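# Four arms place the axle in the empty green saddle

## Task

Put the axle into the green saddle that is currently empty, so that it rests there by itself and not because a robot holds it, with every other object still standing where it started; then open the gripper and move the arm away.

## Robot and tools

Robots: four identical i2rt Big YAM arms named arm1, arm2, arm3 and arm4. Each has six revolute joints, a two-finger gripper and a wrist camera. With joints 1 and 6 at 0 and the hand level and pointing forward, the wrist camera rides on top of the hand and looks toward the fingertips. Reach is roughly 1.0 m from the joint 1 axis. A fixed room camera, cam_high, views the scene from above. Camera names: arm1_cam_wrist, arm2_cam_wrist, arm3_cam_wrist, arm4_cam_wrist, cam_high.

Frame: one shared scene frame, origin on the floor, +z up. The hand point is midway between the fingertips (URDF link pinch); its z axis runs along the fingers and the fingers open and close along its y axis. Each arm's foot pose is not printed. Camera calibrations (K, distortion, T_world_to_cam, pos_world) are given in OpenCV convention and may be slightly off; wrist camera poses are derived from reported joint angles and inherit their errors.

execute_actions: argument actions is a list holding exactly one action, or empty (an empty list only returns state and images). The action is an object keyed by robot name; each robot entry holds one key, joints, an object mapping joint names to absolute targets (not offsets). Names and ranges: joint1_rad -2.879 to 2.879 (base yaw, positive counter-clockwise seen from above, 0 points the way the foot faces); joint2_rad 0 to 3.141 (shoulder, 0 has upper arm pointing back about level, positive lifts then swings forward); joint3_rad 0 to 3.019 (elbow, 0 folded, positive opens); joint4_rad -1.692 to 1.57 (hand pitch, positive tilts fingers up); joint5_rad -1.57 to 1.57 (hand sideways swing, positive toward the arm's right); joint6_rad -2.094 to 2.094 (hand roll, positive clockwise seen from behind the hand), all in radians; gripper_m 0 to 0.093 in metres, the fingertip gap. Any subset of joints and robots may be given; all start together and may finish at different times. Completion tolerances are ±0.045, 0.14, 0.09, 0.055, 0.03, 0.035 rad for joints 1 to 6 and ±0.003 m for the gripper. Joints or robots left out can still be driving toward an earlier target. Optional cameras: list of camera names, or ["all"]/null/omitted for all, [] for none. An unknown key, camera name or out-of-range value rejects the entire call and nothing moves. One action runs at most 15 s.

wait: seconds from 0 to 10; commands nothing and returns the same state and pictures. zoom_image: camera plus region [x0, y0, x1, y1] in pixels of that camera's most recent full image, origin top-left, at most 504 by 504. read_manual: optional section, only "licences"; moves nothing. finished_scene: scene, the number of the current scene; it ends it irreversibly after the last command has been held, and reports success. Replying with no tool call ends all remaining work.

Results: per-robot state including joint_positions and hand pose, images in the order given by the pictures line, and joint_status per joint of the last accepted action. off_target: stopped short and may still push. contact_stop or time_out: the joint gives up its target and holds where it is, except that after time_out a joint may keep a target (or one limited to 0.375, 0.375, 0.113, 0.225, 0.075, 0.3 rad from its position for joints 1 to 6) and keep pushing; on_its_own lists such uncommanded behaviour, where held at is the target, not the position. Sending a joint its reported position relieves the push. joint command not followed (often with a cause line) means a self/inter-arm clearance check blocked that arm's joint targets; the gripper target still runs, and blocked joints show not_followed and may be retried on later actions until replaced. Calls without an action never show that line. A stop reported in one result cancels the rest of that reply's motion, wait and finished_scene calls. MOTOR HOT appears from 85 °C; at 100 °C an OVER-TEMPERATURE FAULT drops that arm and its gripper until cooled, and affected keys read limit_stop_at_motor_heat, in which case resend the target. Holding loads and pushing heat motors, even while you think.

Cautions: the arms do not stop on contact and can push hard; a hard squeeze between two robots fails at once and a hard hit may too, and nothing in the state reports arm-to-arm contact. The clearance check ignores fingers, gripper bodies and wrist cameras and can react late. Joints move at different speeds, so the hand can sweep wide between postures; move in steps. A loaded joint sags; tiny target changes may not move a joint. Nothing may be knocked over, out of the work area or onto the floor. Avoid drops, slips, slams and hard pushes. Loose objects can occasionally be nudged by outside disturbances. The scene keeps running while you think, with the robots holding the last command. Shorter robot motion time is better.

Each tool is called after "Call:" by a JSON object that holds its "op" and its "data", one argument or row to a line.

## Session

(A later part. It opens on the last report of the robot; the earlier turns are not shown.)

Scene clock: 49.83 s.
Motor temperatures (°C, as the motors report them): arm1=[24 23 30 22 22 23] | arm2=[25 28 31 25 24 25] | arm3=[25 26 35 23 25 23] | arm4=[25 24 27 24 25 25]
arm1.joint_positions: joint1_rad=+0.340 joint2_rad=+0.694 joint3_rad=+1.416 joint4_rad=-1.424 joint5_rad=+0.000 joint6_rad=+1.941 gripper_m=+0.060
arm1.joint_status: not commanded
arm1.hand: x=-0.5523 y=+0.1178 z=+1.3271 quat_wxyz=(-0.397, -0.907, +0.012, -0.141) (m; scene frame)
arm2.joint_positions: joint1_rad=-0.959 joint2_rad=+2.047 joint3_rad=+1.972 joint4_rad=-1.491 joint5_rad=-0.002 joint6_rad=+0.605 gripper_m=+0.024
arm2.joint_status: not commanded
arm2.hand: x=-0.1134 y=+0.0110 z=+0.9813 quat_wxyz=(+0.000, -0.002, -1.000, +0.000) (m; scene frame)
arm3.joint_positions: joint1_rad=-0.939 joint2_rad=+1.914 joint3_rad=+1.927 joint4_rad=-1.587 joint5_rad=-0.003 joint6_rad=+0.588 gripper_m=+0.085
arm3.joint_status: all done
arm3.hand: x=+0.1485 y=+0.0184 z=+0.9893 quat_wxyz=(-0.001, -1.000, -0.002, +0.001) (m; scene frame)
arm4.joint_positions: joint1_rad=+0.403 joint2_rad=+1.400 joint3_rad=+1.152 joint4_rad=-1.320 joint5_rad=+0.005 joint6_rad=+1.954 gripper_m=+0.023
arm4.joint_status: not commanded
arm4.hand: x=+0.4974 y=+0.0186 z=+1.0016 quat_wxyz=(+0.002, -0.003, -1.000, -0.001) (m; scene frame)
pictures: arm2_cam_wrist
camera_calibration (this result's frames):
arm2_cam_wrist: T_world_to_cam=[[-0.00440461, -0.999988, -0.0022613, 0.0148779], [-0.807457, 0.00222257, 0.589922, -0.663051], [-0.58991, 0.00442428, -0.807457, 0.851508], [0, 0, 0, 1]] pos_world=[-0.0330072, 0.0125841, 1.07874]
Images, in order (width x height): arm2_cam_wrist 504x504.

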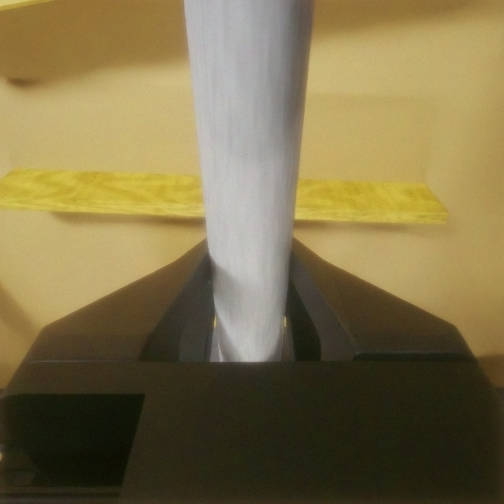

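Call:
{"op": "execute_actions", "data": {
  "actions": [
    {"arm3":{"joints":{"joint2_rad":1.6}}}
  ],
  "cameras": []
}}

Call:
{"op": "execute_actions", "data": {
  "actions": [
    {"arm3":{"joints":{"joint1_rad":-1.1,"joint2_rad":0.6,"joint3_rad":1.0,"joint4_rad":-1.68,"joint6_rad":1.6}}}
  ],
  "cameras": []
}}

Call:
{"op": "execute_actions", "data": {
  "actions": [
    {"arm3":{"joints":{"joint1_rad":0.43,"joint6_rad":1.96}}}
  ],
  "cameras": []
}}

Call:
{"op": "execute_actions", "data": {
  "actions": [
    {"arm3":{"joints":{"joint2_rad":1.25,"joint3_rad":1.45}}}
  ],
  "cameras": ["arm3_cam_wrist","cam_high"]
}}

Scene clock: 52.90 s.
Motor temperatures (°C, as the motors report them): arm1=[24 23 30 22 22 23] | arm2=[25 28 32 25 24 25] | arm3=[25 26 34 23 25 23] | arm4=[25 24 28 24 25 25]
arm1.joint_positions: joint1_rad=+0.340 joint2_rad=+0.694 joint3_rad=+1.416 joint4_rad=-1.424 joint5_rad=+0.000 joint6_rad=+1.941 gripper_m=+0.060
arm1.joint_status: not commanded
arm1.hand: x=-0.5523 y=+0.1178 z=+1.3271 quat_wxyz=(-0.397, -0.907, +0.012, -0.141) (m; scene frame)
arm2.joint_positions: joint1_rad=-0.959 joint2_rad=+2.047 joint3_rad=+1.972 joint4_rad=-1.491 joint5_rad=-0.002 joint6_rad=+0.605 gripper_m=+0.024
arm2.joint_status: not commanded
arm2.hand: x=-0.1134 y=+0.0110 z=+0.9813 quat_wxyz=(+0.000, -0.002, -1.000, +0.000) (m; scene frame)
arm3.joint_positions: joint1_rad=-0.939 joint2_rad=+1.603 joint3_rad=+1.927 joint4_rad=-1.589 joint5_rad=-0.003 joint6_rad=+0.588 gripper_m=+0.085
arm3.joint_status: all done
arm3.hand: x=+0.1961 y=+0.0501 z=+1.1593 quat_wxyz=(-0.087, -0.988, -0.003, +0.128) (m; scene frame)
arm4.joint_positions: joint1_rad=+0.403 joint2_rad=+1.400 joint3_rad=+1.152 joint4_rad=-1.320 joint5_rad=+0.005 joint6_rad=+1.954 gripper_m=+0.023
arm4.joint_status: not commanded
arm4.hand: x=+0.4974 y=+0.0186 z=+1.0016 quat_wxyz=(+0.002, -0.003, -1.000, -0.001) (m; scene frame)
pictures: none
No camera images: the call's "cameras" was empty. Leave "cameras" out to get every camera's image.

Scene clock: 54.77 s.
Motor temperatures (°C, as the motors report them): arm1=[24 23 30 22 22 23] | arm2=[25 28 32 25 24 25] | arm3=[25 26 33 23 25 23] | arm4=[25 24 28 24 25 25]
arm1.joint_positions: joint1_rad=+0.340 joint2_rad=+0.694 joint3_rad=+1.416 joint4_rad=-1.424 joint5_rad=+0.000 joint6_rad=+1.941 gripper_m=+0.060
arm1.joint_status: not commanded
arm1.hand: x=-0.5523 y=+0.1178 z=+1.3271 quat_wxyz=(-0.397, -0.907, +0.012, -0.141) (m; scene frame)
arm2.joint_positions: joint1_rad=-0.959 joint2_rad=+2.047 joint3_rad=+1.972 joint4_rad=-1.491 joint5_rad=-0.002 joint6_rad=+0.605 gripper_m=+0.024
arm2.joint_status: not commanded
arm2.hand: x=-0.1134 y=+0.0110 z=+0.9813 quat_wxyz=(+0.000, -0.002, -1.000, +0.000) (m; scene frame)
arm3.joint_positions: joint1_rad=-1.107 joint2_rad=+0.612 joint3_rad=+1.000 joint4_rad=-1.674 joint5_rad=+0.000 joint6_rad=+1.589 gripper_m=+0.085
arm3.joint_status: all done
arm3.hand: x=+0.4838 y=+0.2794 z=+1.0755 quat_wxyz=(-0.122, -0.827, +0.544, +0.078) (m; scene frame)
arm4.joint_positions: joint1_rad=+0.403 joint2_rad=+1.400 joint3_rad=+1.152 joint4_rad=-1.320 joint5_rad=+0.005 joint6_rad=+1.954 gripper_m=+0.023
arm4.joint_status: not commanded
arm4.hand: x=+0.4974 y=+0.0186 z=+1.0016 quat_wxyz=(+0.002, -0.003, -1.000, -0.001) (m; scene frame)
pictures: none
No camera images: the call's "cameras" was empty. Leave "cameras" out to get every camera's image.

Scene clock: 56.53 s.
Motor temperatures (°C, as the motors report them): arm1=[24 23 30 22 22 23] | arm2=[25 29 32 25 24 25] | arm3=[25 26 33 23 25 23] | arm4=[25 24 28 24 25 25]
arm1.joint_positions: joint1_rad=+0.340 joint2_rad=+0.694 joint3_rad=+1.416 joint4_rad=-1.424 joint5_rad=+0.000 joint6_rad=+1.941 gripper_m=+0.060
arm1.joint_status: not commanded
arm1.hand: x=-0.5523 y=+0.1178 z=+1.3271 quat_wxyz=(-0.397, -0.907, +0.012, -0.141) (m; scene frame)
arm2.joint_positions: joint1_rad=-0.959 joint2_rad=+2.047 joint3_rad=+1.972 joint4_rad=-1.491 joint5_rad=-0.002 joint6_rad=+0.605 gripper_m=+0.024
arm2.joint_status: not commanded
arm2.hand: x=-0.1134 y=+0.0110 z=+0.9813 quat_wxyz=(+0.000, -0.002, -1.000, +0.000) (m; scene frame)
arm3.joint_positions: joint1_rad=+0.425 joint2_rad=+0.612 joint3_rad=+1.000 joint4_rad=-1.674 joint5_rad=+0.000 joint6_rad=+1.949 gripper_m=+0.085
arm3.joint_status: all done
arm3.hand: x=+0.7066 y=+0.1898 z=+1.0744 quat_wxyz=(-0.132, -0.990, -0.004, -0.050) (m; scene frame)
arm4.joint_positions: joint1_rad=+0.403 joint2_rad=+1.400 joint3_rad=+1.152 joint4_rad=-1.320 joint5_rad=+0.005 joint6_rad=+1.954 gripper_m=+0.023
arm4.joint_status: not commanded
arm4.hand: x=+0.4974 y=+0.0186 z=+1.0016 quat_wxyz=(+0.002, -0.003, -1.000, -0.001) (m; scene frame)
pictures: none
No camera images: the call's "cameras" was empty. Leave "cameras" out to get every camera's image.

Scene clock: 57.90 s.
Motor temperatures (°C, as the motors report them): arm1=[24 23 30 22 22 23] | arm2=[25 29 32 25 24 25] | arm3=[25 26 33 23 25 23] | arm4=[25 24 29 24 25 25]
arm1.joint_positions: joint1_rad=+0.340 joint2_rad=+0.694 joint3_rad=+1.416 joint4_rad=-1.424 joint5_rad=+0.000 joint6_rad=+1.941 gripper_m=+0.060
arm1.joint_status: not commanded
arm1.hand: x=-0.5523 y=+0.1178 z=+1.3271 quat_wxyz=(-0.397, -0.907, +0.012, -0.141) (m; scene frame)
arm2.joint_positions: joint1_rad=-0.959 joint2_rad=+2.047 joint3_rad=+1.972 joint4_rad=-1.491 joint5_rad=-0.002 joint6_rad=+0.605 gripper_m=+0.024
arm2.joint_status: not commanded
arm2.hand: x=-0.1134 y=+0.0110 z=+0.9813 quat_wxyz=(+0.000, -0.002, -1.000, +0.000) (m; scene frame)
arm3.joint_positions: joint1_rad=+0.425 joint2_rad=+1.268 joint3_rad=+1.390 joint4_rad=-1.676 joint5_rad=+0.000 joint6_rad=+1.950 gripper_m=+0.085
arm3.joint_status: all done
arm3.hand: x=+0.7758 y=+0.0194 z=+1.0750 quat_wxyz=(-0.009, -1.000, -0.003, +0.000) (m; scene frame)
arm4.joint_positions: joint1_rad=+0.403 joint2_rad=+1.400 joint3_rad=+1.152 joint4_rad=-1.320 joint5_rad=+0.005 joint6_rad=+1.954 gripper_m=+0.023
arm4.joint_status: not commanded
arm4.hand: x=+0.4974 y=+0.0186 z=+1.0016 quat_wxyz=(+0.002, -0.003, -1.000, -0.001) (m; scene frame)
pictures: arm3_cam_wrist, cam_high
camera_calibration (this result's frames):
arm3_cam_wrist: T_world_to_cam=[[0.00655552, 0.999962, -0.00572592, -0.0208618], [0.808889, -0.00193616, 0.587958, -1.25894], [0.587924, -0.008486, -0.808871, 0.535403], [0, 0, 0, 1]] pos_world=[0.703707, 0.0229669, 1.17316]
Images, in order (width x height): arm3_cam_wrist 504x504, cam_high 504x504.

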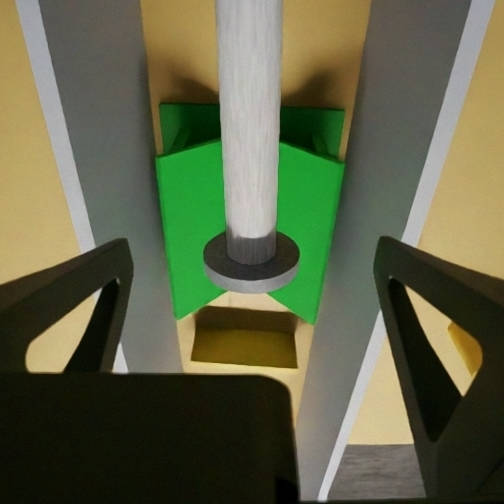

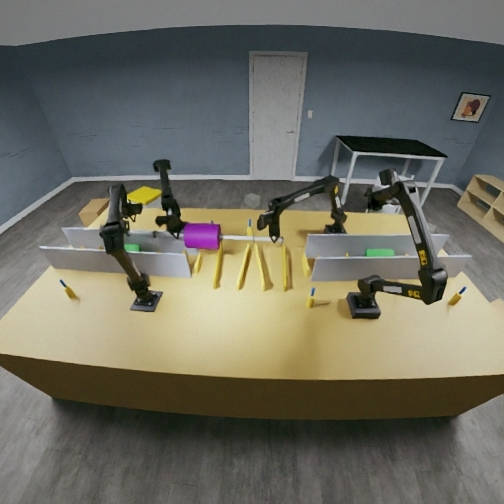

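Call:
{"op": "execute_actions", "data": {
  "actions": [
    {"arm3":{"joints":{"joint3_rad":1.205,"joint4_rad":-1.48}}}
  ],
  "cameras": ["arm3_cam_wrist"]
}}

Call:
{"op": "execute_actions", "data": {
  "actions": [
    {"arm3":{"joints":{"gripper_m":0}}}
  ],
  "cameras": ["arm3_cam_wrist"]
}}

Scene clock: 59.63 s.
Motor temperatures (°C, as the motors report them): arm1=[24 23 30 22 22 23] | arm2=[25 29 32 25 24 25] | arm3=[25 26 33 23 25 23] | arm4=[25 24 29 24 25 25]
arm1.joint_positions: joint1_rad=+0.340 joint2_rad=+0.694 joint3_rad=+1.416 joint4_rad=-1.424 joint5_rad=+0.000 joint6_rad=+1.941 gripper_m=+0.060
arm1.joint_status: not commanded
arm1.hand: x=-0.5523 y=+0.1178 z=+1.3271 quat_wxyz=(-0.397, -0.907, +0.012, -0.141) (m; scene frame)
arm2.joint_positions: joint1_rad=-0.959 joint2_rad=+2.047 joint3_rad=+1.972 joint4_rad=-1.491 joint5_rad=-0.002 joint6_rad=+0.605 gripper_m=+0.024
arm2.joint_status: not commanded
arm2.hand: x=-0.1134 y=+0.0110 z=+0.9813 quat_wxyz=(+0.000, -0.002, -1.000, +0.000) (m; scene frame)
arm3.joint_positions: joint1_rad=+0.425 joint2_rad=+1.256 joint3_rad=+1.201 joint4_rad=-1.495 joint5_rad=+0.000 joint6_rad=+1.950 gripper_m=+0.085
arm3.joint_status: all done
arm3.hand: x=+0.7749 y=+0.0206 z=+1.0069 quat_wxyz=(-0.011, -1.000, -0.003, -0.001) (m; scene frame)
arm4.joint_positions: joint1_rad=+0.403 joint2_rad=+1.400 joint3_rad=+1.152 joint4_rad=-1.320 joint5_rad=+0.005 joint6_rad=+1.954 gripper_m=+0.023
arm4.joint_status: not commanded
arm4.hand: x=+0.4974 y=+0.0186 z=+1.0016 quat_wxyz=(+0.002, -0.003, -1.000, -0.001) (m; scene frame)
pictures: arm3_cam_wrist
camera_calibration (this result's frames):
arm3_cam_wrist: T_world_to_cam=[[0.00654201, 0.999932, -0.00960358, -0.018478], [0.807961, 0.000373117, 0.589236, -1.21879], [0.5892, -0.0116141, -0.807904, 0.478986], [0, 0, 0, 1]] pos_world=[0.702638, 0.0244945, 1.10495]
Images, in order (width x height): arm3_cam_wrist 504x504.

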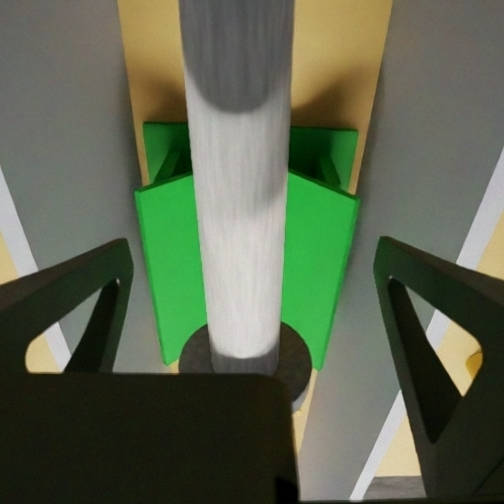

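Scene clock: 60.33 s.
Motor temperatures (°C, as the motors report them): arm1=[24 23 30 22 22 23] | arm2=[25 29 32 25 24 25] | arm3=[25 26 33 23 25 23] | arm4=[25 24 29 24 25 25]
arm1.joint_positions: joint1_rad=+0.340 joint2_rad=+0.694 joint3_rad=+1.416 joint4_rad=-1.424 joint5_rad=+0.000 joint6_rad=+1.941 gripper_m=+0.060
arm1.joint_status: not commanded
arm1.hand: x=-0.5523 y=+0.1178 z=+1.3271 quat_wxyz=(-0.397, -0.907, +0.012, -0.141) (m; scene frame)
arm2.joint_positions: joint1_rad=-0.959 joint2_rad=+2.047 joint3_rad=+1.972 joint4_rad=-1.491 joint5_rad=-0.001 joint6_rad=+0.604 gripper_m=+0.024
arm2.joint_status: not commanded
arm2.hand: x=-0.1132 y=+0.0109 z=+0.9813 quat_wxyz=(-0.001, -0.002, -1.000, +0.001) (m; scene frame)
arm3.joint_positions: joint1_rad=+0.425 joint2_rad=+1.256 joint3_rad=+1.201 joint4_rad=-1.488 joint5_rad=+0.002 joint6_rad=+1.950 gripper_m=+0.024
arm3.joint_status: gripper_m off_target (ended at +0.024, target +0.000)
arm3.hand: x=+0.7752 y=+0.0189 z=+1.0070 quat_wxyz=(-0.014, -1.000, -0.003, -0.002) (m; scene frame)
arm4.joint_positions: joint1_rad=+0.402 joint2_rad=+1.400 joint3_rad=+1.153 joint4_rad=-1.318 joint5_rad=+0.008 joint6_rad=+1.953 gripper_m=+0.023
arm4.joint_status: not commanded
arm4.hand: x=+0.4977 y=+0.0195 z=+1.0017 quat_wxyz=(+0.002, -0.003, -1.000, -0.003) (m; scene frame)
pictures: arm3_cam_wrist
camera_calibration (this result's frames):
arm3_cam_wrist: T_world_to_cam=[[0.00655633, 0.999839, -0.0166772, -0.00967909], [0.80748, 0.00454415, 0.589877, -1.21943], [0.589859, -0.017334, -0.807321, 0.477815], [0, 0, 0, 1]] pos_world=[0.702889, 0.0235012, 1.10491]
Images, in order (width x height): arm3_cam_wrist 504x504.

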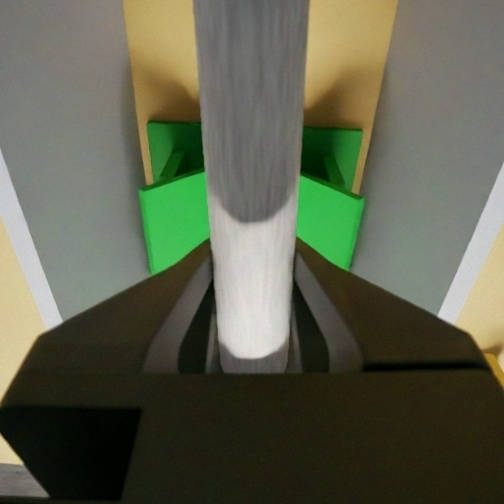

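Call:
{"op": "execute_actions", "data": {
  "actions": [
    {"arm2":{"joints":{"joint2_rad":2.0,"joint3_rad":2.04}},"arm4":{"joints":{"joint2_rad":1.39,"joint3_rad":1.175}},"arm3":{"joints":{"joint2_rad":1.225,"joint3_rad":1.265}}}
  ],
  "cameras": []
}}

Call:
{"op": "execute_actions", "data": {
  "actions": [
    {"arm4":{"joints":{"gripper_m":0.09}}}
  ],
  "cameras": []
}}

Call:
{"op": "execute_actions", "data": {
  "actions": [
    {"arm4":{"joints":{"joint2_rad":0.4}}}
  ],
  "cameras": ["cam_high"]
}}

Scene clock: 61.73 s.
Motor temperatures (°C, as the motors report them): arm1=[24 23 30 22 22 23] | arm2=[25 29 32 25 24 25] | arm3=[25 26 32 23 25 23] | arm4=[25 24 29 24 25 25]
arm1.joint_positions: joint1_rad=+0.340 joint2_rad=+0.694 joint3_rad=+1.416 joint4_rad=-1.424 joint5_rad=+0.000 joint6_rad=+1.941 gripper_m=+0.060
arm1.joint_status: not commanded
arm1.hand: x=-0.5523 y=+0.1178 z=+1.3271 quat_wxyz=(-0.397, -0.907, +0.012, -0.141) (m; scene frame)
arm2.joint_positions: joint1_rad=-0.959 joint2_rad=+2.047 joint3_rad=+1.972 joint4_rad=-1.491 joint5_rad=-0.001 joint6_rad=+0.604 gripper_m=+0.024
arm2.joint_status: all done
arm2.hand: x=-0.1132 y=+0.0109 z=+0.9813 quat_wxyz=(-0.001, -0.002, -1.000, +0.001) (m; scene frame)
arm3.joint_positions: joint1_rad=+0.425 joint2_rad=+1.255 joint3_rad=+1.201 joint4_rad=-1.488 joint5_rad=+0.002 joint6_rad=+1.950 gripper_m=+0.024
arm3.joint_status: all done
arm3.hand: x=+0.7752 y=+0.0190 z=+1.0072 quat_wxyz=(-0.014, -1.000, -0.003, -0.002) (m; scene frame)
arm4.joint_positions: joint1_rad=+0.402 joint2_rad=+1.402 joint3_rad=+1.153 joint4_rad=-1.318 joint5_rad=+0.008 joint6_rad=+1.953 gripper_m=+0.023
arm4.joint_status: all done
arm4.hand: x=+0.4976 y=+0.0195 z=+1.0010 quat_wxyz=(+0.001, -0.003, -1.000, -0.002) (m; scene frame)
pictures: none
No camera images: the call's "cameras" was empty. Leave "cameras" out to get every camera's image.

Scene clock: 62.43 s.
Motor temperatures (°C, as the motors report them): arm1=[24 23 30 22 22 23] | arm2=[25 29 33 25 24 25] | arm3=[25 26 32 23 25 23] | arm4=[25 24 29 24 25 25]
arm1.joint_positions: joint1_rad=+0.340 joint2_rad=+0.694 joint3_rad=+1.416 joint4_rad=-1.424 joint5_rad=+0.000 joint6_rad=+1.941 gripper_m=+0.060
arm1.joint_status: not commanded
arm1.hand: x=-0.5523 y=+0.1178 z=+1.3271 quat_wxyz=(-0.397, -0.907, +0.012, -0.141) (m; scene frame)
arm2.joint_positions: joint1_rad=-0.959 joint2_rad=+2.047 joint3_rad=+1.972 joint4_rad=-1.491 joint5_rad=-0.001 joint6_rad=+0.603 gripper_m=+0.024
arm2.joint_status: not commanded
arm2.hand: x=-0.1132 y=+0.0109 z=+0.9813 quat_wxyz=(-0.001, -0.001, -1.000, +0.001) (m; scene frame)
arm3.joint_positions: joint1_rad=+0.425 joint2_rad=+1.255 joint3_rad=+1.201 joint4_rad=-1.488 joint5_rad=+0.002 joint6_rad=+1.950 gripper_m=+0.024
arm3.joint_status: not commanded
arm3.hand: x=+0.7753 y=+0.0190 z=+1.0072 quat_wxyz=(-0.014, -1.000, -0.003, -0.002) (m; scene frame)
arm4.joint_positions: joint1_rad=+0.402 joint2_rad=+1.401 joint3_rad=+1.153 joint4_rad=-1.318 joint5_rad=+0.002 joint6_rad=+1.953 gripper_m=+0.090
arm4.joint_status: all done
arm4.hand: x=+0.4968 y=+0.0191 z=+1.0016 quat_wxyz=(+0.004, -0.003, -1.000, -0.001) (m; scene frame)
pictures: none
No camera images: the call's "cameras" was empty. Leave "cameras" out to get every camera's image.

Scene clock: 63.93 s.
Motor temperatures (°C, as the motors report them): arm1=[24 23 30 22 22 23] | arm2=[25 29 33 25 24 25] | arm3=[25 26 33 23 25 23] | arm4=[25 23 29 24 25 25]
arm1.joint_positions: joint1_rad=+0.340 joint2_rad=+0.694 joint3_rad=+1.416 joint4_rad=-1.424 joint5_rad=+0.000 joint6_rad=+1.941 gripper_m=+0.060
arm1.joint_status: not commanded
arm1.hand: x=-0.5523 y=+0.1178 z=+1.3271 quat_wxyz=(-0.397, -0.907, +0.012, -0.141) (m; scene frame)
arm2.joint_positions: joint1_rad=-0.959 joint2_rad=+2.047 joint3_rad=+1.972 joint4_rad=-1.491 joint5_rad=-0.001 joint6_rad=+0.603 gripper_m=+0.024
arm2.joint_status: not commanded
arm2.hand: x=-0.1132 y=+0.0109 z=+0.9813 quat_wxyz=(-0.001, -0.001, -1.000, +0.001) (m; scene frame)
arm3.joint_positions: joint1_rad=+0.425 joint2_rad=+1.255 joint3_rad=+1.201 joint4_rad=-1.488 joint5_rad=+0.002 joint6_rad=+1.950 gripper_m=+0.024
arm3.joint_status: not commanded
arm3.hand: x=+0.7753 y=+0.0190 z=+1.0072 quat_wxyz=(-0.014, -1.000, -0.003, -0.002) (m; scene frame)
arm4.joint_positions: joint1_rad=+0.402 joint2_rad=+0.393 joint3_rad=+1.153 joint4_rad=-1.318 joint5_rad=+0.002 joint6_rad=+1.953 gripper_m=+0.090
arm4.joint_status: all done
arm4.hand: x=+0.5774 y=-0.1778 z=+1.2967 quat_wxyz=(+0.182, -0.005, -0.874, -0.450) (m; scene frame)
pictures: cam_high
Images, in order (width x height): cam_high 504x504.

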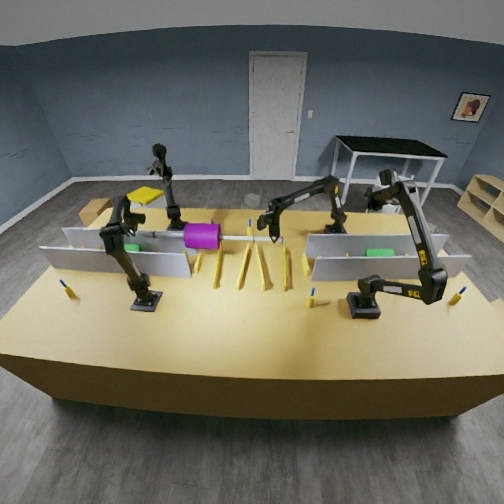

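Call:
{"op": "execute_actions", "data": {
  "actions": [
    {"arm2":{"joints":{"joint1_rad":-0.84,"joint2_rad":1.73,"joint3_rad":1.625,"joint4_rad":-1.38,"joint6_rad":0.715}},"arm3":{"joints":{"joint1_rad":0.085,"joint2_rad":1.173,"joint3_rad":1.18,"joint4_rad":-1.485,"joint6_rad":1.605}},"arm1":{"joints":{"joint1_rad":0.44,"joint2_rad":0.5,"joint3_rad":1.0,"joint4_rad":-1.68,"joint6_rad":2.0,"gripper_m":0.085}}}
  ],
  "cameras": []
}}

Call:
{"op": "execute_actions", "data": {
  "actions": [
    {"arm2":{"joints":{"joint1_rad":-0.70,"joint2_rad":1.552,"joint3_rad":1.395,"joint4_rad":-1.33,"joint6_rad":0.85}},"arm3":{"joints":{"joint1_rad":-0.208,"joint2_rad":1.21,"joint3_rad":1.22,"joint4_rad":-1.47,"joint6_rad":1.31}}}
  ],
  "cameras": []
}}

Call:
{"op": "execute_actions", "data": {
  "actions": [
    {"arm2":{"joints":{"joint1_rad":-0.515,"joint2_rad":1.403,"joint3_rad":1.225,"joint4_rad":-1.312,"joint6_rad":1.035}},"arm3":{"joints":{"joint1_rad":-0.465,"joint2_rad":1.3,"joint3_rad":1.32,"joint4_rad":-1.46,"joint6_rad":1.05}}}
  ],
  "cameras": ["arm2_cam_wrist"]
}}

Scene clock: 67.57 s.
Motor temperatures (°C, as the motors report them): arm1=[24 23 30 22 22 23] | arm2=[25 30 33 25 24 25] | arm3=[25 26 33 23 25 23] | arm4=[25 23 28 24 25 25]
arm1.joint_positions: joint1_rad=+0.431 joint2_rad=+0.493 joint3_rad=+0.992 joint4_rad=-1.668 joint5_rad=+0.000 joint6_rad=+1.990 gripper_m=+0.085
arm1.joint_status: all done
joint sent to its limit — the command would take arm1.joint4_rad past its lower limit, so that joint was sent only as far as its limit.
arm1.hand: x=-0.5737 y=+0.2133 z=+1.1344 quat_wxyz=(-0.184, -0.980, -0.006, -0.077) (m; scene frame)
arm2.joint_positions: joint1_rad=-0.833 joint2_rad=+1.771 joint3_rad=+1.605 joint4_rad=-1.400 joint5_rad=-0.008 joint6_rad=+0.735 gripper_m=+0.024
arm2.joint_status: all done
arm2.hand: x=-0.2353 y=+0.0111 z=+0.9996 quat_wxyz=(+0.002, -0.004, -1.000, -0.002) (m; scene frame)
arm3.joint_positions: joint1_rad=+0.082 joint2_rad=+1.219 joint3_rad=+1.160 joint4_rad=-1.488 joint5_rad=+0.008 joint6_rad=+1.616 gripper_m=+0.024
arm3.joint_status: all done
arm3.hand: x=+0.6541 y=+0.0083 z=+1.0041 quat_wxyz=(-0.013, -1.000, +0.001, +0.006) (m; scene frame)
arm4.joint_positions: joint1_rad=+0.402 joint2_rad=+0.393 joint3_rad=+1.153 joint4_rad=-1.318 joint5_rad=+0.002 joint6_rad=+1.953 gripper_m=+0.090
arm4.joint_status: not commanded
arm4.hand: x=+0.5774 y=-0.1778 z=+1.2967 quat_wxyz=(+0.182, -0.005, -0.874, -0.450) (m; scene frame)
pictures: none
No camera images: the call's "cameras" was empty. Leave "cameras" out to get every camera's image.

Scene clock: 68.57 s.
Motor temperatures (°C, as the motors report them): arm1=[24 23 30 22 22 23] | arm2=[25 30 33 25 24 25] | arm3=[25 26 33 23 25 23] | arm4=[25 23 28 24 25 25]
arm1.joint_positions: joint1_rad=+0.431 joint2_rad=+0.493 joint3_rad=+0.992 joint4_rad=-1.668 joint5_rad=+0.000 joint6_rad=+1.990 gripper_m=+0.085
arm1.joint_status: not commanded
arm1.hand: x=-0.5737 y=+0.2133 z=+1.1344 quat_wxyz=(-0.184, -0.980, -0.006, -0.077) (m; scene frame)
arm2.joint_positions: joint1_rad=-0.690 joint2_rad=+1.592 joint3_rad=+1.375 joint4_rad=-1.337 joint5_rad=-0.011 joint6_rad=+0.871 gripper_m=+0.024
arm2.joint_status: all done
arm2.hand: x=-0.3341 y=+0.0145 z=+1.0000 quat_wxyz=(+0.000, -0.001, -1.000, -0.008) (m; scene frame)
arm3.joint_positions: joint1_rad=-0.208 joint2_rad=+1.221 joint3_rad=+1.160 joint4_rad=-1.478 joint5_rad=+0.005 joint6_rad=+1.321 gripper_m=+0.024
arm3.joint_status: all done
arm3.hand: x=+0.5559 y=+0.0163 z=+1.0041 quat_wxyz=(-0.016, -1.000, -0.001, +0.009) (m; scene frame)
arm4.joint_positions: joint1_rad=+0.402 joint2_rad=+0.393 joint3_rad=+1.153 joint4_rad=-1.318 joint5_rad=+0.002 joint6_rad=+1.953 gripper_m=+0.090
arm4.joint_status: not commanded
arm4.hand: x=+0.5774 y=-0.1778 z=+1.2967 quat_wxyz=(+0.182, -0.005, -0.874, -0.450) (m; scene frame)
pictures: none
No camera images: the call's "cameras" was empty. Leave "cameras" out to get every camera's image.

Scene clock: 69.57 s.
Motor temperatures (°C, as the motors report them): arm1=[24 23 30 22 22 23] | arm2=[25 30 33 25 24 25] | arm3=[25 26 33 23 25 23] | arm4=[25 23 28 24 25 25]
arm1.joint_positions: joint1_rad=+0.431 joint2_rad=+0.493 joint3_rad=+0.992 joint4_rad=-1.668 joint5_rad=+0.000 joint6_rad=+1.990 gripper_m=+0.085
arm1.joint_status: not commanded
arm1.hand: x=-0.5737 y=+0.2133 z=+1.1344 quat_wxyz=(-0.184, -0.980, -0.006, -0.077) (m; scene frame)
arm2.joint_positions: joint1_rad=-0.502 joint2_rad=+1.440 joint3_rad=+1.206 joint4_rad=-1.313 joint5_rad=-0.018 joint6_rad=+1.058 gripper_m=+0.024
arm2.joint_status: all done
arm2.hand: x=-0.4369 y=+0.0153 z=+1.0010 quat_wxyz=(+0.003, +0.000, -1.000, -0.012) (m; scene frame)
arm3.joint_positions: joint1_rad=-0.469 joint2_rad=+1.326 joint3_rad=+1.236 joint4_rad=-1.455 joint5_rad=+0.006 joint6_rad=+1.059 gripper_m=+0.024
arm3.joint_status: all done
arm3.hand: x=+0.4540 y=+0.0170 z=+0.9982 quat_wxyz=(-0.010, -1.000, -0.002, +0.012) (m; scene frame)
arm4.joint_positions: joint1_rad=+0.402 joint2_rad=+0.393 joint3_rad=+1.153 joint4_rad=-1.318 joint5_rad=+0.002 joint6_rad=+1.953 gripper_m=+0.090
arm4.joint_status: not commanded
arm4.hand: x=+0.5774 y=-0.1778 z=+1.2967 quat_wxyz=(+0.182, -0.005, -0.874, -0.450) (m; scene frame)
pictures: arm2_cam_wrist
camera_calibration (this result's frames):
arm2_cam_wrist: T_world_to_cam=[[-0.00127987, -0.99963, -0.0271542, 0.0440715], [-0.803486, -0.0151376, 0.595131, -0.939036], [-0.595322, 0.0225797, -0.80317, 0.669613], [0, 0, 0, 1]] pos_world=[-0.355811, 0.0147208, 1.09786]
Images, in order (width x height): arm2_cam_wrist 504x504.

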